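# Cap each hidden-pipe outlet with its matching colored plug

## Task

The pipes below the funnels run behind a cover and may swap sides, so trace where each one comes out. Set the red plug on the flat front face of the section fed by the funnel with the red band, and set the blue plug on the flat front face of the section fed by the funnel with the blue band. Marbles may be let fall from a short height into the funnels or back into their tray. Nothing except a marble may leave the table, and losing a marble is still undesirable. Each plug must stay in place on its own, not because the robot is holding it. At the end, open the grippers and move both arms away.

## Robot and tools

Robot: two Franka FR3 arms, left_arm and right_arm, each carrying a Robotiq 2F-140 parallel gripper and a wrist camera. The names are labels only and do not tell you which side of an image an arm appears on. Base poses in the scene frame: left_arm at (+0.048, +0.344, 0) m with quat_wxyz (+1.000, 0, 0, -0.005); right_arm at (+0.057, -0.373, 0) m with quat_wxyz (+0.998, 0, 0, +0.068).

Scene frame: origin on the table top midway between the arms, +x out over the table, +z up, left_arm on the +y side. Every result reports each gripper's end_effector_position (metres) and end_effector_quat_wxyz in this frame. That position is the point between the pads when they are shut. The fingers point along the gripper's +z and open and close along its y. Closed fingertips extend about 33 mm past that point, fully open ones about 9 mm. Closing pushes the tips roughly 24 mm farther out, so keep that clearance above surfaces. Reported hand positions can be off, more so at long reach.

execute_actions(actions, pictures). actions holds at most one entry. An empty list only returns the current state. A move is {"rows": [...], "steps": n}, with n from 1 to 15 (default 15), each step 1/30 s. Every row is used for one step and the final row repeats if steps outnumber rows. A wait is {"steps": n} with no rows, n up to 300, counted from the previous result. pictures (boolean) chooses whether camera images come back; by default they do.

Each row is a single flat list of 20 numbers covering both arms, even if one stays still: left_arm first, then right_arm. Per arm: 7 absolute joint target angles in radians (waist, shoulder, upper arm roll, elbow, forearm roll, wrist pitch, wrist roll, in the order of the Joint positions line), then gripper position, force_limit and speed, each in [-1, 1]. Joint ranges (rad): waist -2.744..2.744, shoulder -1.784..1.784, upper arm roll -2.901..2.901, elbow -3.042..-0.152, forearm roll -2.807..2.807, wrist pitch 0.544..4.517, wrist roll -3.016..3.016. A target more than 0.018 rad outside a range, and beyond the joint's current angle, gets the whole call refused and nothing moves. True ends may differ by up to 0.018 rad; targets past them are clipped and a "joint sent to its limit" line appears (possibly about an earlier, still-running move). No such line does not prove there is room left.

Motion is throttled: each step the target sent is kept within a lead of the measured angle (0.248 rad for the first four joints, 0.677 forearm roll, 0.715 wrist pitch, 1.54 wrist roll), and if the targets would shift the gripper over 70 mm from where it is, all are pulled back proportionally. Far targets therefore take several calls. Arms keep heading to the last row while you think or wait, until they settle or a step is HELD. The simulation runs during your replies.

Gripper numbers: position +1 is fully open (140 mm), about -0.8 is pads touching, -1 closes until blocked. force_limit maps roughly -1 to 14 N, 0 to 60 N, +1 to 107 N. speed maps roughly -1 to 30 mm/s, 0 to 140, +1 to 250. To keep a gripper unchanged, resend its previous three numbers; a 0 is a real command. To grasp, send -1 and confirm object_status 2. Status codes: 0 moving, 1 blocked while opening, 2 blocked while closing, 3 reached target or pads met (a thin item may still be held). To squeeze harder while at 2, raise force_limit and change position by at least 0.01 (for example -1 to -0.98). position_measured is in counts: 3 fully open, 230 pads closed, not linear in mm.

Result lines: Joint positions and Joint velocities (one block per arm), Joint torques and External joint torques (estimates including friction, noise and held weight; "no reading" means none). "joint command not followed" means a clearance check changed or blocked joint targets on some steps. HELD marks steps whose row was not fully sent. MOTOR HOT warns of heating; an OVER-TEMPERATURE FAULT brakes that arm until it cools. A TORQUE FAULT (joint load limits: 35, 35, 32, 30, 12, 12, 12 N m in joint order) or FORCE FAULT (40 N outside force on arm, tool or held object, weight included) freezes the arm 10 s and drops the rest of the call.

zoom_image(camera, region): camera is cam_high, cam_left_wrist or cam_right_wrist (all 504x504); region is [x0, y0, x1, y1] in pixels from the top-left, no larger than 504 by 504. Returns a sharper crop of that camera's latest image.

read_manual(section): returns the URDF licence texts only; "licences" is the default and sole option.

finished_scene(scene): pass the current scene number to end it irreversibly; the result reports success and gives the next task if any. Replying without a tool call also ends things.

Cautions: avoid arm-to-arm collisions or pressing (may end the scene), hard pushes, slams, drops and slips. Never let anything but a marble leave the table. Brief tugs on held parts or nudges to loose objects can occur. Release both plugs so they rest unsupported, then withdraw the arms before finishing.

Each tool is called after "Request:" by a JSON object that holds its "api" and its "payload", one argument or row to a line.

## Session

Request:
{"api": "execute_actions", "payload": {
  "actions": []
}}

Scene clock: 0.00 s of 6600.00 s.
left_arm: end_effector_position=(+0.1761, +0.7529, +0.2247) position_measured=3 object_status=3 end_effector_quat_wxyz=(-0.357, -0.552, +0.695, +0.293) | right_arm: end_effector_position=(+0.1377, -0.1125, +0.3402) position_measured=3 object_status=3 end_effector_quat_wxyz=(+0.144, -0.560, +0.629, -0.520)
Joint positions: left_arm=[ 0.891  0.183 -0.091 -2.026  0.65   1.451  0.828] | right_arm=[ 1.388 -0.213  0.442 -2.287 -0.557  1.144  2.057]
Joint velocities: left_arm=[-0.001  0.     0.001  0.001 -0.001 -0.    -0.   ] | right_arm=[-0.    -0.     0.001 -0.001  0.    -0.     0.001]
Joint torques (N m, as the joint torque sensors report them, + toward a larger angle): no reading
External joint torques (N m, as the arm's controller estimates them; a push from outside toward a larger angle lowers the number): no reading

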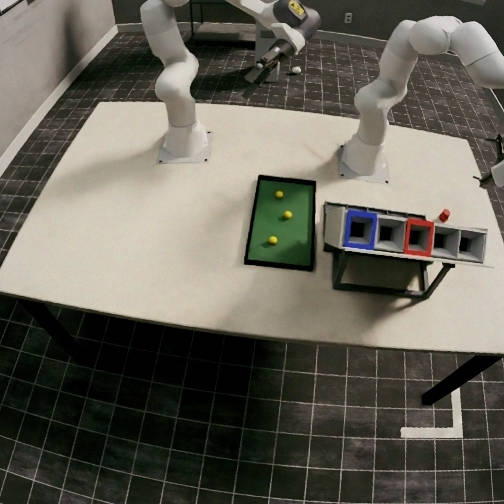

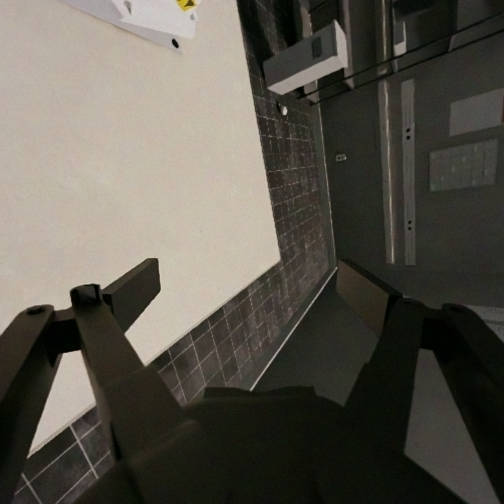

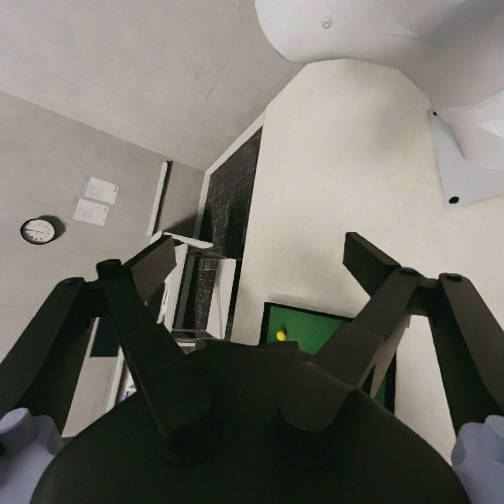

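Request:
{"api": "execute_actions", "payload": {
  "actions": [
    {"rows":[[0.891,-0.5,0,-2.0,0,1.5,-1.57,-0.2,-0.8,0,0.3,-0.5,0,-2.0,0,1.5,1.57,1,0,0]],"steps":15}
  ],
  "pictures": false
}}

Request:
{"api": "execute_actions", "payload": {
  "actions": [
    {"steps":12}
  ],
  "pictures": false
}}

Request:
{"api": "execute_actions", "payload": {
  "actions": [
    {"rows":[[-0.684,-0.5,0,-2.15,0,1.65,-1.57,-0.2,-0.8,0,-0.2,-0.5,0,-2.0,0,1.5,1.57,1,0,0]],"steps":15}
  ],
  "pictures": false
}}

Request:
{"api": "execute_actions", "payload": {
  "actions": [
    {"steps":20}
  ],
  "pictures": false
}}

Request:
{"api": "execute_actions", "payload": {
  "actions": [
    {"rows":[[-0.684,-0.168,0,-2.544,0,2.376,-1.57,-0.2,-0.8,0,-0.2,-0.5,0,-2.0,0,1.5,1.57,1,0,0]],"steps":15}
  ],
  "pictures": false
}}

Request:
{"api": "execute_actions", "payload": {
  "actions": [
    {"steps":30}
  ]
}}

Scene clock: 5.73 s of 6600.00 s.
left_arm: end_effector_position=(+0.2839, +0.6543, +0.4271) position_measured=108 object_status=0 end_effector_quat_wxyz=(+0.001, +0.999, -0.032, -0.035) | right_arm: end_effector_position=(+0.3438, -0.1353, +0.4335) position_measured=3 object_status=3 end_effector_quat_wxyz=(-0.015, -0.277, +0.960, -0.032)
Joint positions: left_arm=[ 0.89  -0.457 -0.004 -1.993  0.053  1.492 -0.627] | right_arm=[ 0.58  -0.492  0.011 -2.003 -0.039  1.456  1.732]
Joint velocities: left_arm=[-0.001 -0.982  0.029  0.166 -0.403  0.065 -3.106] | right_arm=[-1.806 -0.036 -0.212  0.028  0.193  0.212 -0.415]
Joint torques (N m, as the joint torque sensors report them, + toward a larger angle): left_arm=[ 0.7   8.18  0.7  13.33 -0.28  1.77 -0.65] | right_arm=[  5.84 -15.6    6.2   22.13   2.53   2.36  -0.12]
External joint torques (N m, as the arm's controller estimates them; a push from outside toward a larger angle lowers the number): left_arm=[ 0.88 -0.11  1.37  2.38 -1.2   0.18 -0.69] | right_arm=[-1.6  -1.13 -0.7   0.09  0.9   0.61 -0.12]
Steps of this call (steps 1 to 90: nothing new was sent; then 2.23 s passed at rest; steps 91 to 105: all 15 steps of this action). Readings (joint positions | what the end effector reports):
91: left_arm=[0.888 0.169 -0.081 -2.029 0.584 1.456 0.755] | right_arm=[1.362 -0.235 0.418 -2.267 -0.472 1.183 2.026] | left_arm position_measured=3 object_status=0 | right_arm position_measured=3 object_status=3
92: left_arm=[0.887 0.139 -0.069 -2.031 0.511 1.459 0.672] | right_arm=[1.319 -0.274 0.375 -2.223 -0.400 1.219 1.997] | left_arm position_measured=10 object_status=0 | right_arm position_measured=3 object_status=3
94: left_arm=[0.888 0.062 -0.046 -2.027 0.387 1.465 0.499] | right_arm=[1.228 -0.350 0.284 -2.141 -0.296 1.277 1.948] | left_arm position_measured=25 object_status=0 | right_arm position_measured=3 object_status=3
98: left_arm=[0.890 -0.119 -0.019 -2.013 0.212 1.476 0.123] | right_arm=[1.028 -0.446 0.116 -2.044 -0.155 1.366 1.860] | left_arm position_measured=55 object_status=0 | right_arm position_measured=3 object_status=3
105: the state above

Scene clock: 6.13 s of 6600.00 s.
left_arm: end_effector_position=(+0.2923, +0.6419, +0.4417) position_measured=154 object_status=3 end_effector_quat_wxyz=(-0.003, +0.952, +0.306, -0.002) | right_arm: end_effector_position=(+0.4063, -0.2131, +0.4390) position_measured=3 object_status=3 end_effector_quat_wxyz=(-0.004, -0.193, +0.981, -0.003)
Joint positions: left_arm=[ 0.89  -0.502 -0.002 -1.999  0.006  1.498 -1.314] | right_arm=[ 0.302 -0.498 -0.004 -2.001 -0.006  1.493  1.618]
Joint velocities: left_arm=[-0.001 -0.     0.001 -0.    -0.014 -0.    -0.833] | right_arm=[-0.007 -0.     0.025  0.     0.023  0.022 -0.144]
Joint torques (N m, as the joint torque sensors report them, + toward a larger angle): left_arm=[  1.1  -11.7    0.25  24.54  -0.15   2.91  -0.19] | right_arm=[ -1.77 -13.76   2.62  22.7    1.6    3.11  -0.04]
External joint torques (N m, as the arm's controller estimates them; a push from outside toward a larger angle lowers the number): left_arm=[ 1.12  2.16  0.74  1.15 -1.04  0.34 -0.21] | right_arm=[-1.68 -0.34  3.15 -0.35  0.8   0.72 -0.04]
Steps of this call (steps 1 to 12: the robot went on to your last target). Readings (joint positions | what the end effector reports):
1: left_arm=[0.890 -0.483 -0.003 -1.988 0.041 1.494 -0.725] | right_arm=[0.514 -0.493 0.008 -2.002 -0.033 1.462 1.719] | left_arm position_measured=116 object_status=0 | right_arm position_measured=3 object_status=3
2: left_arm=[0.890 -0.499 -0.002 -1.986 0.032 1.496 -0.812] | right_arm=[0.450 -0.494 0.005 -2.002 -0.026 1.469 1.705] | left_arm position_measured=123 object_status=0 | right_arm position_measured=3 object_status=3
4: left_arm=[0.890 -0.509 -0.002 -1.987 0.020 1.497 -0.960] | right_arm=[0.359 -0.494 -0.006 -2.002 -0.019 1.479 1.679] | left_arm position_measured=139 object_status=0 | right_arm position_measured=3 object_status=3
8: left_arm=[0.890 -0.504 -0.002 -1.997 0.010 1.498 -1.175] | right_arm=[0.307 -0.497 -0.009 -2.001 -0.010 1.489 1.642] | left_arm position_measured=154 object_status=0 | right_arm position_measured=3 object_status=3
12: the state above

Scene clock: 6.63 s of 6600.00 s.
left_arm: end_effector_position=(+0.4369, +0.3881, +0.3817) position_measured=154 object_status=3 end_effector_quat_wxyz=(-0.001, +1.000, +0.008, -0.012) | right_arm: end_effector_position=(+0.4415, -0.3989, +0.4394) position_measured=3 object_status=3 end_effector_quat_wxyz=(-0.003, +0.040, +0.999, +0.001)
Joint positions: left_arm=[ 0.118 -0.497  0.001 -2.146  0.004  1.626 -1.479] | right_arm=[-0.197 -0.498 -0.006 -2.001 -0.001  1.497  1.585]
Joint velocities: left_arm=[-1.532  0.001 -0.097 -0.019 -0.015  0.092 -0.191] | right_arm=[-0.023  0.     0.033 -0.002  0.001 -0.    -0.034]
Joint torques (N m, as the joint torque sensors report them, + toward a larger angle): left_arm=[  3.56 -14.36   3.67  25.12   0.47   2.38  -0.04] | right_arm=[ -1.59 -13.88   3.5   22.88   1.01   3.08   0.02]
External joint torques (N m, as the arm's controller estimates them; a push from outside toward a larger angle lowers the number): left_arm=[-2.33  1.54 -0.26  1.04 -0.74  0.2  -0.01] | right_arm=[-1.88 -0.54  3.54 -0.11  0.12  0.69  0.02]
Steps of this call (steps 1 to 15: all 15 steps of this action). Readings (joint positions | what the end effector reports):
1: left_arm=[0.854 -0.508 0.012 -2.018 0.008 1.515 -1.331] | right_arm=[0.259 -0.498 0.012 -2.001 -0.001 1.494 1.614] | left_arm position_measured=154 object_status=3 | right_arm position_measured=3 object_status=3
2: left_arm=[0.810 -0.510 0.015 -2.042 0.008 1.530 -1.345] | right_arm=[0.207 -0.498 0.015 -2.001 -0.001 1.494 1.611] | left_arm position_measured=154 object_status=3 | right_arm position_measured=3 object_status=3
4: left_arm=[0.714 -0.506 0.013 -2.082 0.007 1.554 -1.373] | right_arm=[0.097 -0.498 0.011 -2.001 -0.000 1.495 1.606] | left_arm position_measured=154 object_status=3 | right_arm position_measured=3 object_status=3
8: left_arm=[0.504 -0.498 0.007 -2.128 0.006 1.591 -1.420] | right_arm=[-0.117 -0.498 0.000 -2.001 -0.000 1.497 1.597] | left_arm position_measured=154 object_status=3 | right_arm position_measured=3 object_status=3
15: the state above

Scene clock: 7.30 s of 6600.00 s.
left_arm: end_effector_position=(+0.3533, +0.0895, +0.3826) position_measured=154 object_status=3 end_effector_quat_wxyz=(-0.003, +0.937, -0.350, -0.001) | right_arm: end_effector_position=(+0.4416, -0.3983, +0.4394) position_measured=3 object_status=3 end_effector_quat_wxyz=(-0.003, +0.034, +0.999, +0.000)
Joint positions: left_arm=[-0.68  -0.497 -0.006 -2.148  0.001  1.647 -1.551] | right_arm=[-0.198 -0.498 -0.002 -2.001 -0.001  1.497  1.575]
Joint velocities: left_arm=[-0.027 -0.002  0.048 -0.001 -0.     0.003 -0.049] | right_arm=[-0.001  0.001  0.001  0.     0.     0.    -0.004]
Joint torques (N m, as the joint torque sensors report them, + toward a larger angle): left_arm=[ -0.64 -15.88  -0.12  26.16   0.47   2.83   0.11] | right_arm=[ -1.05 -12.98   2.93  22.96   1.03   3.15  -0.02]
External joint torques (N m, as the arm's controller estimates them; a push from outside toward a larger angle lowers the number): left_arm=[-0.77 -1.55  0.21  2.18 -0.46  0.33  0.11] | right_arm=[-1.02  0.45  3.38 -0.13  0.21  0.74 -0.02]
Steps of this call (steps 1 to 20: the robot went on to your last target). Readings (joint positions | what the end effector reports):
1: left_arm=[0.062 -0.497 0.001 -2.147 0.004 1.629 -1.485] | right_arm=[-0.197 -0.498 -0.005 -2.001 -0.001 1.497 1.583] | left_arm position_measured=154 object_status=3 | right_arm position_measured=3 object_status=3
2: left_arm=[0.006 -0.497 0.001 -2.147 0.004 1.631 -1.491] | right_arm=[-0.198 -0.498 -0.004 -2.001 -0.001 1.497 1.583] | left_arm position_measured=154 object_status=3 | right_arm position_measured=3 object_status=3
4: left_arm=[-0.105 -0.497 0.000 -2.147 0.004 1.636 -1.501] | right_arm=[-0.198 -0.498 -0.003 -2.001 -0.001 1.497 1.581] | left_arm position_measured=154 object_status=3 | right_arm position_measured=3 object_status=3
8: left_arm=[-0.329 -0.497 0.000 -2.148 0.004 1.641 -1.518] | right_arm=[-0.198 -0.498 -0.003 -2.001 -0.001 1.497 1.578] | left_arm position_measured=154 object_status=3 | right_arm position_measured=3 object_status=3
20: the state above

Scene clock: 7.80 s of 6600.00 s.
left_arm: end_effector_position=(+0.3561, +0.0882, +0.1124) position_measured=154 object_status=3 end_effector_quat_wxyz=(-0.023, +0.936, -0.345, -0.062) | right_arm: end_effector_position=(+0.4416, -0.3983, +0.4394) position_measured=3 object_status=3 end_effector_quat_wxyz=(-0.003, +0.034, +0.999, +0.000)
Joint positions: left_arm=[-0.681 -0.166 -0.002 -2.539  0.001  2.241 -1.559] | right_arm=[-0.198 -0.498 -0.002 -2.001 -0.001  1.497  1.574]
Joint velocities: left_arm=[-0.003  0.164  0.005 -0.234  0.     0.742 -0.022] | right_arm=[-0.001  0.     0.002 -0.    -0.001 -0.    -0.002]
Joint torques (N m, as the joint torque sensors report them, + toward a larger angle): left_arm=[ -1.25 -32.58   0.73  31.65   0.23   4.01   0.12] | right_arm=[ -1.26 -13.88   1.51  22.05   0.92   2.91  -0.1 ]
External joint torques (N m, as the arm's controller estimates them; a push from outside toward a larger angle lowers the number): left_arm=[-1.11  1.08  1.04  1.96 -0.49  0.53  0.12] | right_arm=[-1.36 -0.46  1.76 -1.03  0.08  0.51 -0.1 ]
Steps of this call (steps 1 to 15: all 15 steps of this action). Readings (joint positions | what the end effector reports):
1: left_arm=[-0.680 -0.492 -0.005 -2.160 0.001 1.685 -1.552] | right_arm=[-0.198 -0.498 -0.002 -2.001 -0.001 1.497 1.575] | left_arm position_measured=154 object_status=3 | right_arm position_measured=3 object_status=3
2: left_arm=[-0.680 -0.476 -0.005 -2.180 0.001 1.726 -1.552] | right_arm=[-0.198 -0.498 -0.002 -2.001 -0.001 1.497 1.575] | left_arm position_measured=154 object_status=3 | right_arm position_measured=3 object_status=3
4: left_arm=[-0.680 -0.429 -0.005 -2.227 0.001 1.804 -1.552] | right_arm=[-0.198 -0.498 -0.002 -2.001 -0.001 1.497 1.575] | left_arm position_measured=154 object_status=3 | right_arm position_measured=3 object_status=3
8: left_arm=[-0.680 -0.321 -0.005 -2.346 0.001 1.953 -1.554] | right_arm=[-0.198 -0.498 -0.002 -2.001 -0.001 1.497 1.575] | left_arm position_measured=154 object_status=3 | right_arm position_measured=3 object_status=3
15: the state above

Scene clock: 8.80 s of 6600.00 s.
left_arm: end_effector_position=(+0.3864, +0.0629, +0.1186) position_measured=154 object_status=3 end_effector_quat_wxyz=(-0.002, +0.939, -0.343, -0.003) | right_arm: end_effector_position=(+0.4416, -0.3983, +0.4394) position_measured=3 object_status=3 end_effector_quat_wxyz=(-0.003, +0.034, +0.999, +0.000)
Joint positions: left_arm=[-0.682 -0.166 -0.002 -2.545  0.001  2.373 -1.566] | right_arm=[-0.199 -0.498 -0.002 -2.001 -0.001  1.497  1.574]
Joint velocities: left_arm=[ 0.    -0.001  0.     0.    -0.001  0.002 -0.001] | right_arm=[ 0.001 -0.001  0.     0.001  0.001  0.001  0.001]
Joint torques (N m, as the joint torque sensors report them, + toward a larger angle): left_arm=[ -1.29 -24.79   0.52  23.57   0.24   2.86  -0.02] | right_arm=[ -0.7  -13.58   1.88  22.61   1.04   3.02  -0.11]
External joint torques (N m, as the arm's controller estimates them; a push from outside toward a larger angle lowers the number): left_arm=[-1.31 -1.29  0.65  2.12 -0.36  0.34 -0.02] | right_arm=[-0.71 -0.04  2.28 -0.56  0.22  0.61 -0.11]
Steps of this call (steps 1 to 30: the robot went on to your last target). Readings (joint positions | what the end effector reports):
1: left_arm=[-0.681 -0.163 -0.002 -2.544 0.001 2.263 -1.560] | right_arm=[-0.198 -0.498 -0.002 -2.001 -0.001 1.497 1.574] | left_arm position_measured=154 object_status=3 | right_arm position_measured=3 object_status=3
2: left_arm=[-0.681 -0.163 -0.002 -2.545 0.001 2.282 -1.561] | right_arm=[-0.198 -0.498 -0.002 -2.001 -0.001 1.497 1.574] | left_arm position_measured=154 object_status=3 | right_arm position_measured=3 object_status=3
4: left_arm=[-0.682 -0.164 -0.002 -2.545 0.001 2.312 -1.562] | right_arm=[-0.199 -0.498 -0.002 -2.001 -0.001 1.497 1.574] | left_arm position_measured=154 object_status=3 | right_arm position_measured=3 object_status=3
8: left_arm=[-0.682 -0.166 -0.002 -2.545 0.001 2.346 -1.563] | right_arm=[-0.199 -0.498 -0.002 -2.001 -0.001 1.497 1.574] | left_arm position_measured=154 object_status=3 | right_arm position_measured=3 object_status=3
30: the state above
All arms were judged still, so your last target was given up. Only a new action makes them travel on or press farther. Fingers that are still opening or closing keep moving.

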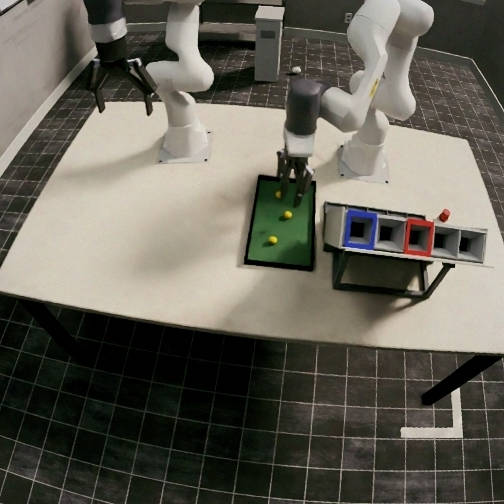

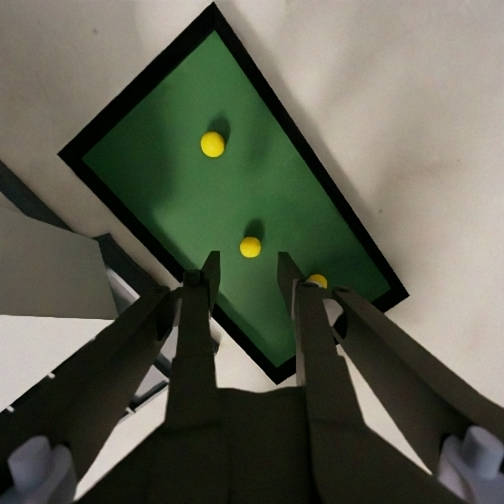

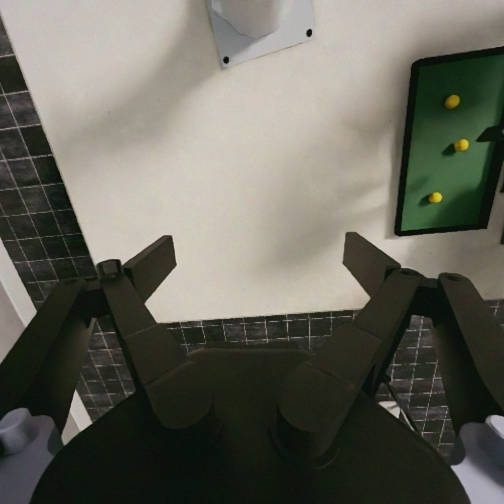

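Request:
{"api": "execute_actions", "payload": {
  "actions": [
    {"rows":[[-0.69,-0.15,0,-2.546,0,2.46,-1.57,-0.2,-0.8,0,-0.2,-0.5,0,-2.0,0,1.5,1.57,1,0,0],[-0.69,-0.135,0,-2.55,0,2.48,-1.57,-0.2,-0.8,0,-0.2,-0.5,0,-2.0,0,1.5,1.57,1,0,0],[-0.69,-0.12,0,-2.554,0,2.5,-1.57,-0.2,-0.8,0,-0.2,-0.5,0,-2.0,0,1.5,1.57,1,0,0],[-0.69,-0.1,0,-2.558,0,2.525,-1.57,-0.2,-0.8,0,-0.2,-0.5,0,-2.0,0,1.5,1.57,1,0,0],[-0.69,-0.08,0,-2.562,0,2.55,-1.57,-0.2,-0.8,0,-0.2,-0.5,0,-2.0,0,1.5,1.57,1,0,0],[-0.69,-0.06,0,-2.566,0,2.575,-1.57,-0.2,-0.8,0,-0.2,-0.5,0,-2.0,0,1.5,1.57,1,0,0],[-0.69,-0.04,0,-2.57,0,2.587,-1.57,-0.2,-0.8,0,-0.2,-0.5,0,-2.0,0,1.5,1.57,1,0,0],[-0.69,-0.02,0,-2.575,0,2.587,-1.57,-0.2,-0.8,0,-0.2,-0.5,0,-2.0,0,1.5,1.57,1,0,0],[-0.69,0.007,0,-2.58,0,2.587,-1.57,-0.2,-0.8,0,-0.2,-0.5,0,-2.0,0,1.5,1.57,1,0,0]],"steps":15}
  ],
  "pictures": false
}}

Request:
{"api": "execute_actions", "payload": {
  "actions": [
    {"steps":10}
  ],
  "pictures": false
}}

Request:
{"api": "execute_actions", "payload": {
  "actions": [
    {"rows":[[-0.69,0.007,0,-2.58,0,2.587,-1.57,-1,-0.8,-0.3,-0.2,-0.5,0,-2.0,0,1.5,1.57,1,0,0]],"steps":15}
  ],
  "pictures": false
}}

Request:
{"api": "execute_actions", "payload": {
  "actions": [
    {"rows":[[-0.69,-0.322,0,-2.47,0,2.1,-1.57,-1,-0.8,-0.3,-0.2,-0.5,0,-2.0,0,1.5,1.57,1,0,0]],"steps":12}
  ],
  "pictures": false
}}

Request:
{"api": "execute_actions", "payload": {
  "actions": [
    {"rows":[[-0.6,-0.5,0,-2.0,0,1.5,-1.57,-1,-0.8,-0.3,-0.2,-0.5,0,-2.0,0,1.5,1.57,1,0,0]],"steps":15}
  ],
  "pictures": false
}}

Request:
{"api": "execute_actions", "payload": {
  "actions": [
    {"rows":[[-0.166,0.2,0,-1.236,0,1.5,-1.57,-1,-0.8,-0.3,-0.2,-0.5,0,-2.0,0,1.5,1.57,1,0,0]],"steps":15}
  ],
  "pictures": false
}}

Request:
{"api": "execute_actions", "payload": {
  "actions": [
    {"steps":8}
  ],
  "pictures": false
}}

Request:
{"api": "execute_actions", "payload": {
  "actions": [
    {"rows":[[-0.166,0.292,0,-1.254,0,1.546,-1.57,-1,-0.8,-0.3,-0.2,-0.5,0,-2.0,0,1.5,1.57,1,0,0]],"steps":15}
  ]
}}

Scene clock: 23.07 s of 6600.00 s.
left_arm: end_effector_position=(+0.3821, +0.0632, +0.0445) position_measured=154 object_status=3 end_effector_quat_wxyz=(-0.004, +0.939, -0.345, -0.011) | right_arm: end_effector_position=(+0.4416, -0.3983, +0.4394) position_measured=3 object_status=3 end_effector_quat_wxyz=(-0.003, +0.034, +0.999, +0.000)
Joint positions: left_arm=[-0.688  0.006 -0.001 -2.582  0.001  2.565 -1.566] | right_arm=[-0.199 -0.498 -0.002 -2.001 -0.001  1.497  1.574]
Joint velocities: left_arm=[0.    0.002 0.001 0.    0.    0.114 0.001] | right_arm=[-0.001  0.     0.001 -0.001  0.001  0.001 -0.001]
Joint torques (N m, as the joint torque sensors report them, + toward a larger angle): left_arm=[ -1.98 -26.39   0.74  21.42   0.06   2.96  -0.05] | right_arm=[ -1.   -13.77   2.43  22.95   1.     3.05   0.02]
External joint torques (N m, as the arm's controller estimates them; a push from outside toward a larger angle lowers the number): left_arm=[-2.06  1.41  0.65  1.8  -0.4   0.4  -0.05] | right_arm=[-1.03 -0.41  2.8  -0.09  0.18  0.65  0.02]
Steps of this call (steps 1 to 90: nothing new was sent; then 10.77 s passed at rest; steps 91 to 105: all 15 steps of this action). Readings (joint positions | what the end effector reports):
91: left_arm=[-0.683 -0.163 -0.001 -2.545 0.001 2.387 -1.566] | right_arm=[-0.199 -0.498 -0.002 -2.001 -0.001 1.497 1.574] | left_arm position_measured=154 object_status=3 | right_arm position_measured=3 object_status=3
92: left_arm=[-0.685 -0.158 -0.001 -2.545 0.001 2.403 -1.566] | right_arm=[-0.199 -0.498 -0.002 -2.001 -0.001 1.497 1.574] | left_arm position_measured=154 object_status=3 | right_arm position_measured=3 object_status=3
94: left_arm=[-0.687 -0.137 -0.001 -2.547 0.001 2.439 -1.566] | right_arm=[-0.199 -0.498 -0.002 -2.001 -0.001 1.497 1.574] | left_arm position_measured=154 object_status=3 | right_arm position_measured=3 object_status=3
98: left_arm=[-0.688 -0.066 -0.001 -2.561 0.001 2.515 -1.566] | right_arm=[-0.199 -0.498 -0.002 -2.001 -0.001 1.497 1.574] | left_arm position_measured=154 object_status=3 | right_arm position_measured=3 object_status=3
105: the state above

Scene clock: 23.40 s of 6600.00 s.
left_arm: end_effector_position=(+0.3867, +0.0594, +0.0462) position_measured=154 object_status=3 end_effector_quat_wxyz=(-0.001, +0.939, -0.345, -0.003) | right_arm: end_effector_position=(+0.4416, -0.3983, +0.4394) position_measured=3 object_status=3 end_effector_quat_wxyz=(-0.003, +0.034, +0.999, +0.000)
Joint positions: left_arm=[-0.688  0.006 -0.001 -2.581  0.001  2.582 -1.566] | right_arm=[-0.199 -0.498 -0.002 -2.001 -0.001  1.497  1.574]
Joint velocities: left_arm=[-0.001 -0.001 -0.001 -0.     0.     0.016  0.   ] | right_arm=[ 0.001 -0.001 -0.001  0.     0.001 -0.    -0.001]
Joint torques (N m, as the joint torque sensors report them, + toward a larger angle): left_arm=[ -1.53 -26.72   0.78  21.05   0.15   2.9   -0.14] | right_arm=[ -0.47 -13.5    1.89  22.42   1.03   3.15   0.  ]
External joint torques (N m, as the arm's controller estimates them; a push from outside toward a larger angle lowers the number): left_arm=[-1.5  -0.07  0.81  2.47 -0.32  0.4  -0.14] | right_arm=[-0.5  -0.09  2.26 -0.66  0.2   0.75  0.  ]
Steps of this call (steps 1 to 10: the robot went on to your last target). Readings (joint positions | what the end effector reports):
1: left_arm=[-0.688 0.006 -0.001 -2.582 0.001 2.568 -1.566] | right_arm=[-0.199 -0.498 -0.002 -2.001 -0.001 1.497 1.574] | left_arm position_measured=154 object_status=3 | right_arm position_measured=3 object_status=3
2: left_arm=[-0.688 0.006 -0.001 -2.582 0.001 2.571 -1.566] | right_arm=[-0.199 -0.498 -0.002 -2.001 -0.001 1.497 1.574] | left_arm position_measured=154 object_status=3 | right_arm position_measured=3 object_status=3
4: left_arm=[-0.688 0.006 -0.001 -2.581 0.001 2.575 -1.566] | right_arm=[-0.199 -0.498 -0.002 -2.001 -0.001 1.497 1.574] | left_arm position_measured=154 object_status=3 | right_arm position_measured=3 object_status=3
8: left_arm=[-0.688 0.006 -0.001 -2.581 0.001 2.580 -1.566] | right_arm=[-0.199 -0.498 -0.002 -2.001 -0.001 1.497 1.574] | left_arm position_measured=154 object_status=3 | right_arm position_measured=3 object_status=3
10: the state above

Scene clock: 23.90 s of 6600.00 s.
left_arm: end_effector_position=(+0.3873, +0.0588, +0.0465) position_measured=197 object_status=2 end_effector_quat_wxyz=(-0.001, +0.939, -0.345, -0.002) | right_arm: end_effector_position=(+0.4416, -0.3983, +0.4395) position_measured=3 object_status=3 end_effector_quat_wxyz=(-0.003, +0.034, +0.999, +0.000)
Joint positions: left_arm=[-0.688  0.006 -0.001 -2.581  0.001  2.584 -1.566] | right_arm=[-0.199 -0.498 -0.002 -2.001 -0.001  1.497  1.574]
Joint velocities: left_arm=[ 0.     0.     0.001 -0.    -0.     0.002 -0.001] | right_arm=[-0.001  0.001  0.001  0.    -0.001  0.     0.   ]
Joint torques (N m, as the joint torque sensors report them, + toward a larger angle): left_arm=[ -1.22 -25.88   0.96  21.83   0.19   3.     0.  ] | right_arm=[ -0.34 -13.78   1.67  22.89   1.07   3.11  -0.16]
External joint torques (N m, as the arm's controller estimates them; a push from outside toward a larger angle lowers the number): left_arm=[-1.24  0.7   0.93  3.27 -0.27  0.5   0.  ] | right_arm=[-0.33 -0.38  2.1  -0.19  0.26  0.7  -0.16]
Steps of this call (steps 1 to 15: all 15 steps of this action). Readings (joint positions | what the end effector reports):
1: left_arm=[-0.688 0.006 -0.001 -2.581 0.001 2.582 -1.566] | right_arm=[-0.199 -0.498 -0.002 -2.001 -0.001 1.497 1.574] | left_arm position_measured=154 object_status=0 | right_arm position_measured=3 object_status=3
2: left_arm=[-0.688 0.006 -0.001 -2.581 0.001 2.583 -1.566] | right_arm=[-0.199 -0.498 -0.002 -2.001 -0.001 1.497 1.574] | left_arm position_measured=159 object_status=0 | right_arm position_measured=3 object_status=3
4: left_arm=[-0.688 0.006 -0.001 -2.581 0.001 2.583 -1.566] | right_arm=[-0.199 -0.498 -0.002 -2.001 -0.001 1.497 1.574] | left_arm position_measured=171 object_status=0 | right_arm position_measured=3 object_status=3
8: left_arm=[-0.688 0.006 -0.001 -2.581 0.001 2.584 -1.566] | right_arm=[-0.199 -0.498 -0.002 -2.001 -0.001 1.497 1.574] | left_arm position_measured=194 object_status=0 | right_arm position_measured=3 object_status=3
15: the state above

Scene clock: 24.30 s of 6600.00 s.
left_arm: end_effector_position=(+0.3877, +0.0587, +0.2064) position_measured=197 object_status=2 end_effector_quat_wxyz=(+0.005, +0.939, -0.345, +0.016) | right_arm: end_effector_position=(+0.4416, -0.3983, +0.4395) position_measured=3 object_status=3 end_effector_quat_wxyz=(-0.003, +0.034, +0.999, +0.000)
Joint positions: left_arm=[-0.688 -0.325 -0.001 -2.464  0.001  2.172 -1.566] | right_arm=[-0.199 -0.498 -0.002 -2.001 -0.001  1.497  1.574]
Joint velocities: left_arm=[-0.002  0.001  0.    -0.048  0.    -0.416 -0.001] | right_arm=[-0.001  0.002 -0.    -0.001 -0.     0.001 -0.   ]
Joint torques (N m, as the joint torque sensors report them, + toward a larger angle): left_arm=[ -1.5  -17.9    0.02  25.13   0.5    2.2   -0.12] | right_arm=[ -0.89 -13.74   1.65  22.34   0.95   3.12  -0.04]
External joint torques (N m, as the arm's controller estimates them; a push from outside toward a larger angle lowers the number): left_arm=[-1.5  -0.14  0.33  2.22 -0.22 -0.36 -0.12] | right_arm=[-0.84 -0.45  2.12 -0.66  0.14  0.73 -0.04]
Steps of this call (steps 1 to 12: all 12 steps of this action). Readings (joint positions | what the end effector reports):
1: left_arm=[-0.688 -0.013 -0.001 -2.574 0.001 2.532 -1.566] | right_arm=[-0.199 -0.498 -0.002 -2.001 -0.001 1.497 1.574] | left_arm position_measured=197 object_status=2 | right_arm position_measured=3 object_status=3
2: left_arm=[-0.688 -0.051 -0.001 -2.562 0.001 2.483 -1.566] | right_arm=[-0.199 -0.498 -0.002 -2.001 -0.001 1.497 1.574] | left_arm position_measured=197 object_status=2 | right_arm position_measured=3 object_status=3
4: left_arm=[-0.688 -0.140 -0.001 -2.530 0.001 2.402 -1.566] | right_arm=[-0.199 -0.498 -0.002 -2.001 -0.001 1.497 1.574] | left_arm position_measured=197 object_status=2 | right_arm position_measured=3 object_status=3
8: left_arm=[-0.688 -0.296 -0.001 -2.472 0.001 2.249 -1.566] | right_arm=[-0.199 -0.498 -0.002 -2.001 -0.001 1.497 1.574] | left_arm position_measured=197 object_status=2 | right_arm position_measured=3 object_status=3
12: the state above

Scene clock: 24.80 s of 6600.00 s.
left_arm: end_effector_position=(+0.3870, +0.1053, +0.4529) position_measured=197 object_status=2 end_effector_quat_wxyz=(+0.015, +0.951, -0.304, +0.049) | right_arm: end_effector_position=(+0.4416, -0.3983, +0.4395) position_measured=3 object_status=3 end_effector_quat_wxyz=(-0.003, +0.034, +0.999, +0.000)
Joint positions: left_arm=[-0.603 -0.509 -0.    -2.003  0.001  1.597 -1.566] | right_arm=[-0.199 -0.498 -0.002 -2.001 -0.001  1.497  1.574]
Joint velocities: left_arm=[ 0.018 -0.039  0.001  0.142 -0.    -0.549  0.001] | right_arm=[ 0.001 -0.001  0.001  0.002  0.001  0.    -0.001]
Joint torques (N m, as the joint torque sensors report them, + toward a larger angle): left_arm=[ 1.02 -5.38 -0.26 19.74  0.52  1.95 -0.07] | right_arm=[ -1.02 -14.25   2.12  22.42   0.96   3.06   0.02]
External joint torques (N m, as the arm's controller estimates them; a push from outside toward a larger angle lowers the number): left_arm=[ 1.19 -0.76  0.46  2.03 -0.21 -0.37 -0.08] | right_arm=[-1.06 -0.61  2.47 -0.79  0.13  0.65  0.02]
Steps of this call (steps 1 to 15: all 15 steps of this action). Readings (joint positions | what the end effector reports):
1: left_arm=[-0.680 -0.330 -0.004 -2.448 0.001 2.120 -1.566] | right_arm=[-0.199 -0.498 -0.002 -2.001 -0.001 1.497 1.574] | left_arm position_measured=197 object_status=2 | right_arm position_measured=3 object_status=3
2: left_arm=[-0.671 -0.344 -0.004 -2.420 0.001 2.070 -1.566] | right_arm=[-0.199 -0.498 -0.002 -2.001 -0.001 1.497 1.574] | left_arm position_measured=197 object_status=2 | right_arm position_measured=3 object_status=3
4: left_arm=[-0.652 -0.381 -0.003 -2.352 0.001 1.981 -1.566] | right_arm=[-0.199 -0.498 -0.002 -2.001 -0.001 1.497 1.574] | left_arm position_measured=197 object_status=2 | right_arm position_measured=3 object_status=3
8: left_arm=[-0.625 -0.441 -0.002 -2.188 0.001 1.825 -1.566] | right_arm=[-0.199 -0.498 -0.002 -2.001 -0.001 1.497 1.574] | left_arm position_measured=197 object_status=2 | right_arm position_measured=3 object_status=3
15: the state above

Scene clock: 25.30 s of 6600.00 s.
left_arm: end_effector_position=(+0.6508, +0.2332, +0.4467) position_measured=197 object_status=2 end_effector_quat_wxyz=(+0.004, +0.995, -0.093, +0.033) | right_arm: end_effector_position=(+0.4416, -0.3983, +0.4395) position_measured=3 object_status=3 end_effector_quat_wxyz=(-0.003, +0.034, +0.999, +0.000)
Joint positions: left_arm=[-0.175  0.163  0.004 -1.289 -0.002  1.519 -1.566] | right_arm=[-0.199 -0.498 -0.002 -2.001 -0.001  1.497  1.574]
Joint velocities: left_arm=[ 0.17   0.769  0.02   0.511  0.001 -0.09   0.   ] | right_arm=[ 0.001  0.001  0.    -0.001  0.001 -0.    -0.   ]
Joint torques (N m, as the joint torque sensors report them, + toward a larger angle): left_arm=[ -4.13 -53.8   -3.7   31.97   1.21   2.23  -0.07] | right_arm=[ -0.68 -13.78   2.09  22.84   0.99   2.99  -0.07]
External joint torques (N m, as the arm's controller estimates them; a push from outside toward a larger angle lowers the number): left_arm=[ 0.7  -0.86  0.17  3.33  0.74 -0.31 -0.08] | right_arm=[-0.73 -0.35  2.44 -0.23  0.16  0.59 -0.07]
Steps of this call (steps 1 to 15: all 15 steps of this action). Readings (joint positions | what the end effector reports):
1: left_arm=[-0.568 -0.481 -0.013 -1.961 -0.001 1.576 -1.566] | right_arm=[-0.199 -0.498 -0.002 -2.001 -0.001 1.497 1.574] | left_arm position_measured=197 object_status=2 | right_arm position_measured=3 object_status=3
2: left_arm=[-0.528 -0.442 -0.016 -1.912 -0.002 1.571 -1.566] | right_arm=[-0.199 -0.498 -0.002 -2.001 -0.001 1.497 1.574] | left_arm position_measured=197 object_status=2 | right_arm position_measured=3 object_status=3
4: left_arm=[-0.447 -0.362 -0.015 -1.826 -0.002 1.560 -1.566] | right_arm=[-0.199 -0.498 -0.002 -2.001 -0.001 1.497 1.574] | left_arm position_measured=197 object_status=2 | right_arm position_measured=3 object_status=3
8: left_arm=[-0.302 -0.195 -0.009 -1.653 -0.002 1.543 -1.566] | right_arm=[-0.199 -0.498 -0.002 -2.001 -0.001 1.497 1.574] | left_arm position_measured=197 object_status=2 | right_arm position_measured=3 object_status=3
15: the state above

Scene clock: 25.57 s of 6600.00 s.
left_arm: end_effector_position=(+0.6605, +0.2348, +0.4437) position_measured=197 object_status=2 end_effector_quat_wxyz=(+0.003, +0.995, -0.090, +0.031) | right_arm: end_effector_position=(+0.4416, -0.3983, +0.4395) position_measured=3 object_status=3 end_effector_quat_wxyz=(-0.003, +0.034, +0.999, +0.000)
Joint positions: left_arm=[-0.167  0.203  0.002 -1.241 -0.002  1.506 -1.566] | right_arm=[-0.199 -0.498 -0.002 -2.001 -0.001  1.497  1.574]
Joint velocities: left_arm=[-0.    -0.039 -0.005  0.061  0.001 -0.014  0.   ] | right_arm=[ 0.001 -0.001 -0.     0.001  0.001  0.001  0.   ]
Joint torques (N m, as the joint torque sensors report them, + toward a larger angle): left_arm=[  1.61 -37.19  -1.46  25.38   1.1    2.11  -0.1 ] | right_arm=[ -0.73 -13.59   2.36  23.26   1.02   2.99  -0.08]
External joint torques (N m, as the arm's controller estimates them; a push from outside toward a larger angle lowers the number): left_arm=[ 1.34 -1.23 -1.86  3.41  0.22 -0.44 -0.1 ] | right_arm=[-0.74 -0.12  2.76  0.17  0.2   0.59 -0.08]
Steps of this call (steps 1 to 8: the robot went on to your last target). Readings (joint positions | what the end effector reports):
1: left_arm=[-0.170 0.184 0.004 -1.276 -0.002 1.516 -1.566] | right_arm=[-0.199 -0.498 -0.002 -2.001 -0.001 1.497 1.574] | left_arm position_measured=197 object_status=2 | right_arm position_measured=3 object_status=3
2: left_arm=[-0.168 0.197 0.004 -1.267 -0.002 1.513 -1.566] | right_arm=[-0.199 -0.498 -0.002 -2.001 -0.001 1.497 1.574] | left_arm position_measured=197 object_status=2 | right_arm position_measured=3 object_status=3
4: left_arm=[-0.167 0.206 0.004 -1.255 -0.002 1.509 -1.566] | right_arm=[-0.199 -0.498 -0.002 -2.001 -0.001 1.497 1.574] | left_arm position_measured=197 object_status=2 | right_arm position_measured=3 object_status=3
8: the state above

Scene clock: 26.07 s of 6600.00 s.
left_arm: end_effector_position=(+0.6757, +0.2319, +0.3821) position_measured=197 object_status=2 end_effector_quat_wxyz=(+0.000, +0.996, -0.090, -0.005) | right_arm: end_effector_position=(+0.4416, -0.3983, +0.4395) position_measured=3 object_status=3 end_effector_quat_wxyz=(-0.003, +0.034, +0.999, +0.000)
Joint positions: left_arm=[-0.167  0.295  0.002 -1.256 -0.002  1.541 -1.566] | right_arm=[-0.199 -0.498 -0.002 -2.001 -0.001  1.497  1.574]
Joint velocities: left_arm=[ 0.    -0.024 -0.002  0.016 -0.001  0.016 -0.   ] | right_arm=[-0.001 -0.001  0.001  0.     0.001  0.     0.   ]
Joint torques (N m, as the joint torque sensors report them, + toward a larger angle): left_arm=[  0.6  -41.05  -0.7   25.38   1.11   2.7   -0.07] | right_arm=[ -1.39 -14.68   1.04  22.63   1.05   3.11  -0.09]
External joint torques (N m, as the arm's controller estimates them; a push from outside toward a larger angle lowers the number): left_arm=[ 0.63 -1.1  -0.97  2.4   0.26  0.26 -0.07] | right_arm=[-1.36 -1.18  1.48 -0.47  0.24  0.71 -0.09]
Steps of this call (steps 1 to 15: all 15 steps of this action). Readings (joint positions | what the end effector reports):
1: left_arm=[-0.167 0.210 0.002 -1.236 -0.002 1.513 -1.566] | right_arm=[-0.199 -0.498 -0.002 -2.001 -0.001 1.497 1.574] | left_arm position_measured=197 object_status=2 | right_arm position_measured=3 object_status=3
2: left_arm=[-0.167 0.225 0.002 -1.235 -0.002 1.520 -1.566] | right_arm=[-0.199 -0.498 -0.002 -2.001 -0.001 1.497 1.574] | left_arm position_measured=197 object_status=2 | right_arm position_measured=3 object_status=3
4: left_arm=[-0.167 0.259 0.002 -1.243 -0.002 1.529 -1.566] | right_arm=[-0.199 -0.498 -0.002 -2.001 -0.001 1.497 1.574] | left_arm position_measured=197 object_status=2 | right_arm position_measured=3 object_status=3
8: left_arm=[-0.167 0.299 0.002 -1.259 -0.002 1.535 -1.566] | right_arm=[-0.199 -0.498 -0.002 -2.001 -0.001 1.497 1.574] | left_arm position_measured=197 object_status=2 | right_arm position_measured=3 object_status=3
15: the state above

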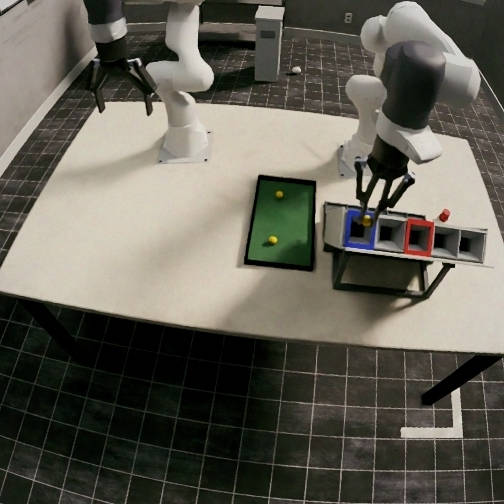

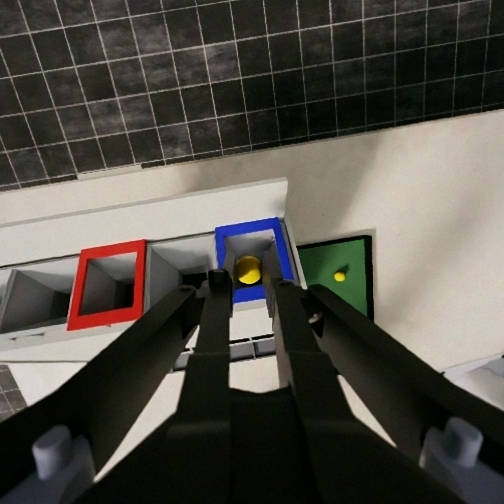

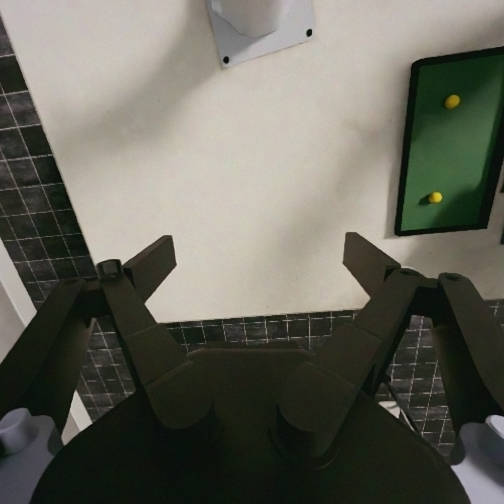

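Request:
{"api": "execute_actions", "payload": {
  "actions": [
    {"rows":[[-0.166,0.292,0,-1.254,0,1.546,-1.57,-0.2,-0.8,0,-0.2,-0.5,0,-2.0,0,1.5,1.57,1,0,0]],"steps":10}
  ],
  "pictures": false
}}

Request:
{"api": "execute_actions", "payload": {
  "actions": [
    {"rows":[[-0.1,-0.15,0,-1.55,0,1.5,-1.57,-0.2,-0.8,0,-0.2,-0.5,0,-2.0,0,1.5,1.57,1,0,0]],"steps":12}
  ],
  "pictures": false
}}

Request:
{"api": "execute_actions", "payload": {
  "actions": [
    {"rows":[[0.1,-0.95,0,-2.45,0,1.7,-1.57,-0.2,-0.8,0,-0.2,-0.5,0,-2.0,0,1.5,1.57,1,0,0]],"steps":15}
  ],
  "pictures": false
}}

Request:
{"api": "execute_actions", "payload": {
  "actions": [
    {"steps":20}
  ]
}}

Scene clock: 31.93 s of 6600.00 s.
left_arm: end_effector_position=(+0.6766, +0.2317, +0.3836) position_measured=154 object_status=0 end_effector_quat_wxyz=(+0.000, +0.996, -0.090, -0.003) | right_arm: end_effector_position=(+0.4416, -0.3983, +0.4395) position_measured=3 object_status=3 end_effector_quat_wxyz=(-0.003, +0.034, +0.999, +0.000)
Joint positions: left_arm=[-0.167  0.294  0.001 -1.255 -0.002  1.543 -1.566] | right_arm=[-0.199 -0.498 -0.002 -2.001 -0.001  1.497  1.574]
Joint velocities: left_arm=[-0.001  0.     0.    -0.     0.002 -0.001  0.   ] | right_arm=[ 0.001  0.001 -0.     0.    -0.001  0.001 -0.   ]
Joint torques (N m, as the joint torque sensors report them, + toward a larger angle): left_arm=[ -0.19 -42.36  -0.64  25.26   1.07   2.96  -0.16] | right_arm=[ -0.81 -14.41   2.05  23.13   0.96   3.11  -0.05]
External joint torques (N m, as the arm's controller estimates them; a push from outside toward a larger angle lowers the number): left_arm=[ 0.   -1.36 -0.79  1.7   0.21  0.45 -0.16] | right_arm=[-0.78 -0.96  2.5   0.02  0.14  0.7  -0.05]
Steps of this call (steps 1 to 15: the robot went on to your last target; steps 16 to 90: nothing new was sent; then 2.53 s passed at rest; steps 91 to 100: all 10 steps of this action). Readings (joint positions | what the end effector reports):
91: left_arm=[-0.167 0.294 0.001 -1.255 -0.002 1.543 -1.566] | right_arm=[-0.199 -0.498 -0.002 -2.001 -0.001 1.497 1.574] | left_arm position_measured=197 object_status=0 | right_arm position_measured=3 object_status=3
92: left_arm=[-0.167 0.294 0.001 -1.255 -0.002 1.543 -1.566] | right_arm=[-0.199 -0.498 -0.002 -2.001 -0.001 1.497 1.574] | left_arm position_measured=195 object_status=0 | right_arm position_measured=3 object_status=3
94: left_arm=[-0.167 0.294 0.001 -1.255 -0.002 1.543 -1.566] | right_arm=[-0.199 -0.498 -0.002 -2.001 -0.001 1.497 1.574] | left_arm position_measured=175 object_status=0 | right_arm position_measured=3 object_status=3
98: left_arm=[-0.167 0.294 0.001 -1.255 -0.002 1.543 -1.566] | right_arm=[-0.199 -0.498 -0.002 -2.001 -0.001 1.497 1.574] | left_arm position_measured=154 object_status=0 | right_arm position_measured=3 object_status=3
100: the state above

Scene clock: 32.33 s of 6600.00 s.
left_arm: end_effector_position=(+0.5674, +0.2858, +0.5125) position_measured=154 object_status=3 end_effector_quat_wxyz=(+0.005, +0.996, -0.058, +0.070) | right_arm: end_effector_position=(+0.4416, -0.3983, +0.4395) position_measured=3 object_status=3 end_effector_quat_wxyz=(-0.003, +0.034, +0.999, +0.000)
Joint positions: left_arm=[-0.102 -0.159  0.002 -1.529 -0.002  1.51  -1.566] | right_arm=[-0.199 -0.498 -0.002 -2.001 -0.001  1.497  1.574]
Joint velocities: left_arm=[ 0.002 -0.226 -0.001 -0.048 -0.001 -0.018 -0.002] | right_arm=[ 0.001 -0.001 -0.001  0.002 -0.     0.     0.001]
Joint torques (N m, as the joint torque sensors report them, + toward a larger angle): left_arm=[ 0.71 -8.45 -1.86 12.66  1.23  1.83 -0.02] | right_arm=[ -0.54 -15.45   1.79  22.99   1.02   3.06   0.03]
External joint torques (N m, as the arm's controller estimates them; a push from outside toward a larger angle lowers the number): left_arm=[ 1.16 -1.63 -1.12 -0.77  0.62 -0.35 -0.03] | right_arm=[-0.51 -1.83  2.25 -0.24  0.2   0.64  0.02]
Steps of this call (steps 1 to 12: all 12 steps of this action). Readings (joint positions | what the end effector reports):
1: left_arm=[-0.160 0.261 -0.004 -1.309 -0.002 1.544 -1.566] | right_arm=[-0.199 -0.498 -0.002 -2.001 -0.001 1.497 1.574] | left_arm position_measured=154 object_status=0 | right_arm position_measured=3 object_status=3
2: left_arm=[-0.150 0.215 -0.006 -1.370 -0.002 1.537 -1.566] | right_arm=[-0.199 -0.498 -0.002 -2.001 -0.001 1.497 1.574] | left_arm position_measured=154 object_status=0 | right_arm position_measured=3 object_status=3
4: left_arm=[-0.130 0.122 -0.003 -1.454 -0.002 1.525 -1.566] | right_arm=[-0.199 -0.498 -0.002 -2.001 -0.001 1.497 1.574] | left_arm position_measured=154 object_status=3 | right_arm position_measured=3 object_status=3
8: left_arm=[-0.107 -0.065 0.002 -1.522 -0.002 1.514 -1.566] | right_arm=[-0.199 -0.498 -0.002 -2.001 -0.001 1.497 1.574] | left_arm position_measured=154 object_status=3 | right_arm position_measured=3 object_status=3
12: the state above

Scene clock: 32.83 s of 6600.00 s.
left_arm: end_effector_position=(+0.3648, +0.3724, +0.4076) position_measured=154 object_status=3 end_effector_quat_wxyz=(-0.003, +0.994, +0.042, +0.100) | right_arm: end_effector_position=(+0.4416, -0.3983, +0.4395) position_measured=3 object_status=3 end_effector_quat_wxyz=(-0.003, +0.034, +0.999, +0.000)
Joint positions: left_arm=[ 0.098 -0.94   0.003 -2.422 -0.001  1.682 -1.566] | right_arm=[-0.199 -0.498 -0.002 -2.001 -0.001  1.497  1.574]
Joint velocities: left_arm=[ 0.002 -0.051 -0.011 -0.443 -0.001  0.053  0.001] | right_arm=[-0.001  0.     0.001 -0.     0.001 -0.     0.002]
Joint torques (N m, as the joint torque sensors report them, + toward a larger angle): left_arm=[ 0.84 -3.98 -2.12 29.14  0.92  4.36  0.  ] | right_arm=[ -0.63 -13.94   3.22  22.69   1.     3.01  -0.11]
External joint torques (N m, as the arm's controller estimates them; a push from outside toward a larger angle lowers the number): left_arm=[ 0.84 -1.4  -1.28  0.36 -0.08  0.54 -0.01] | right_arm=[-0.6  -0.5   3.67 -0.38  0.18  0.61 -0.11]
Steps of this call (steps 1 to 15: all 15 steps of this action). Readings (joint positions | what the end effector reports):
1: left_arm=[-0.074 -0.193 -0.012 -1.576 -0.004 1.534 -1.566] | right_arm=[-0.199 -0.498 -0.002 -2.001 -0.001 1.497 1.574] | left_arm position_measured=154 object_status=3 | right_arm position_measured=3 object_status=3
2: left_arm=[-0.041 -0.240 -0.015 -1.633 -0.004 1.553 -1.566] | right_arm=[-0.199 -0.498 -0.002 -2.001 -0.001 1.497 1.574] | left_arm position_measured=154 object_status=3 | right_arm position_measured=3 object_status=3
4: left_arm=[0.028 -0.365 -0.007 -1.775 -0.003 1.597 -1.566] | right_arm=[-0.199 -0.498 -0.002 -2.001 -0.001 1.497 1.574] | left_arm position_measured=154 object_status=3 | right_arm position_measured=3 object_status=3
8: left_arm=[0.091 -0.682 0.011 -2.090 -0.001 1.653 -1.566] | right_arm=[-0.199 -0.498 -0.002 -2.001 -0.001 1.497 1.574] | left_arm position_measured=154 object_status=3 | right_arm position_measured=3 object_status=3
15: the state above

Scene clock: 33.50 s of 6600.00 s.
left_arm: end_effector_position=(+0.3636, +0.3721, +0.3981) position_measured=154 object_status=3 end_effector_quat_wxyz=(-0.004, +0.994, +0.042, +0.098) | right_arm: end_effector_position=(+0.4416, -0.3983, +0.4395) position_measured=3 object_status=3 end_effector_quat_wxyz=(-0.003, +0.034, +0.999, +0.000)
Joint positions: left_arm=[ 0.098 -0.947  0.002 -2.449 -0.001  1.697 -1.566] | right_arm=[-0.199 -0.498 -0.002 -2.001 -0.001  1.497  1.574]
Joint velocities: left_arm=[-0.    -0.     0.    -0.001 -0.001  0.003  0.   ] | right_arm=[-0.     0.     0.002 -0.001  0.     0.001 -0.   ]
Joint torques (N m, as the joint torque sensors report them, + toward a larger angle): left_arm=[ 1.3  -1.28 -1.5  24.93  0.91  3.19 -0.04] | right_arm=[ -0.58 -13.61   1.64  22.57   1.     3.05  -0.02]
External joint torques (N m, as the arm's controller estimates them; a push from outside toward a larger angle lowers the number): left_arm=[ 1.29 -1.03 -0.7   1.27  0.04  0.24 -0.04] | right_arm=[-0.63 -0.16  1.97 -0.51  0.17  0.65 -0.02]
Steps of this call (steps 1 to 20: the robot went on to your last target). Readings (joint positions | what the end effector reports):
1: left_arm=[0.098 -0.941 0.002 -2.433 -0.001 1.684 -1.566] | right_arm=[-0.199 -0.498 -0.002 -2.001 -0.001 1.497 1.574] | left_arm position_measured=154 object_status=3 | right_arm position_measured=3 object_status=3
2: left_arm=[0.098 -0.942 0.002 -2.440 -0.001 1.686 -1.566] | right_arm=[-0.199 -0.498 -0.002 -2.001 -0.001 1.497 1.574] | left_arm position_measured=154 object_status=3 | right_arm position_measured=3 object_status=3
4: left_arm=[0.098 -0.944 0.002 -2.447 -0.001 1.689 -1.566] | right_arm=[-0.199 -0.498 -0.002 -2.001 -0.001 1.497 1.574] | left_arm position_measured=154 object_status=3 | right_arm position_measured=3 object_status=3
8: left_arm=[0.098 -0.947 0.002 -2.448 -0.001 1.693 -1.566] | right_arm=[-0.199 -0.498 -0.002 -2.001 -0.001 1.497 1.574] | left_arm position_measured=154 object_status=3 | right_arm position_measured=3 object_status=3
20: the state above

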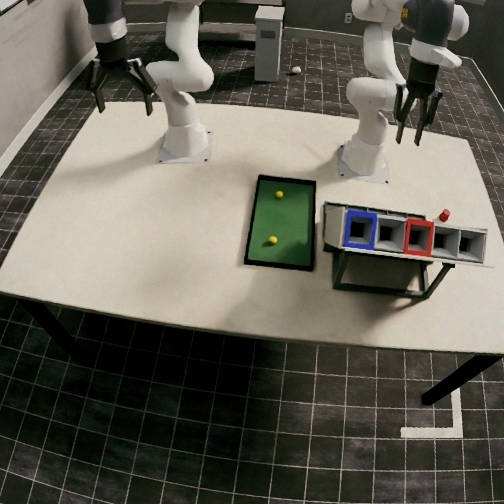

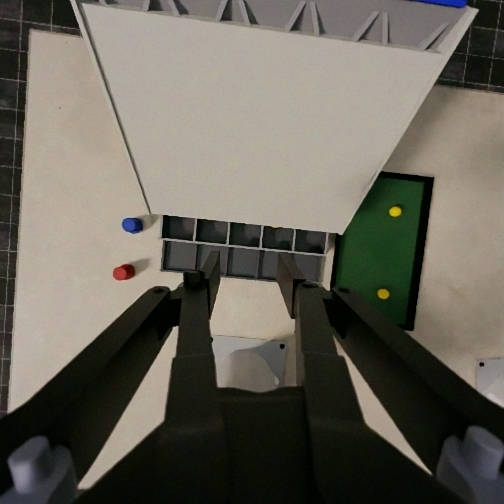

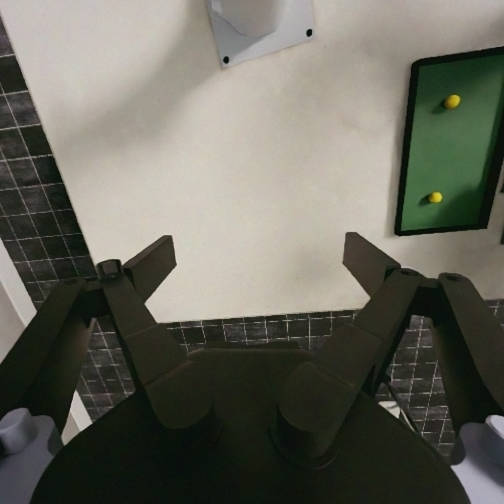

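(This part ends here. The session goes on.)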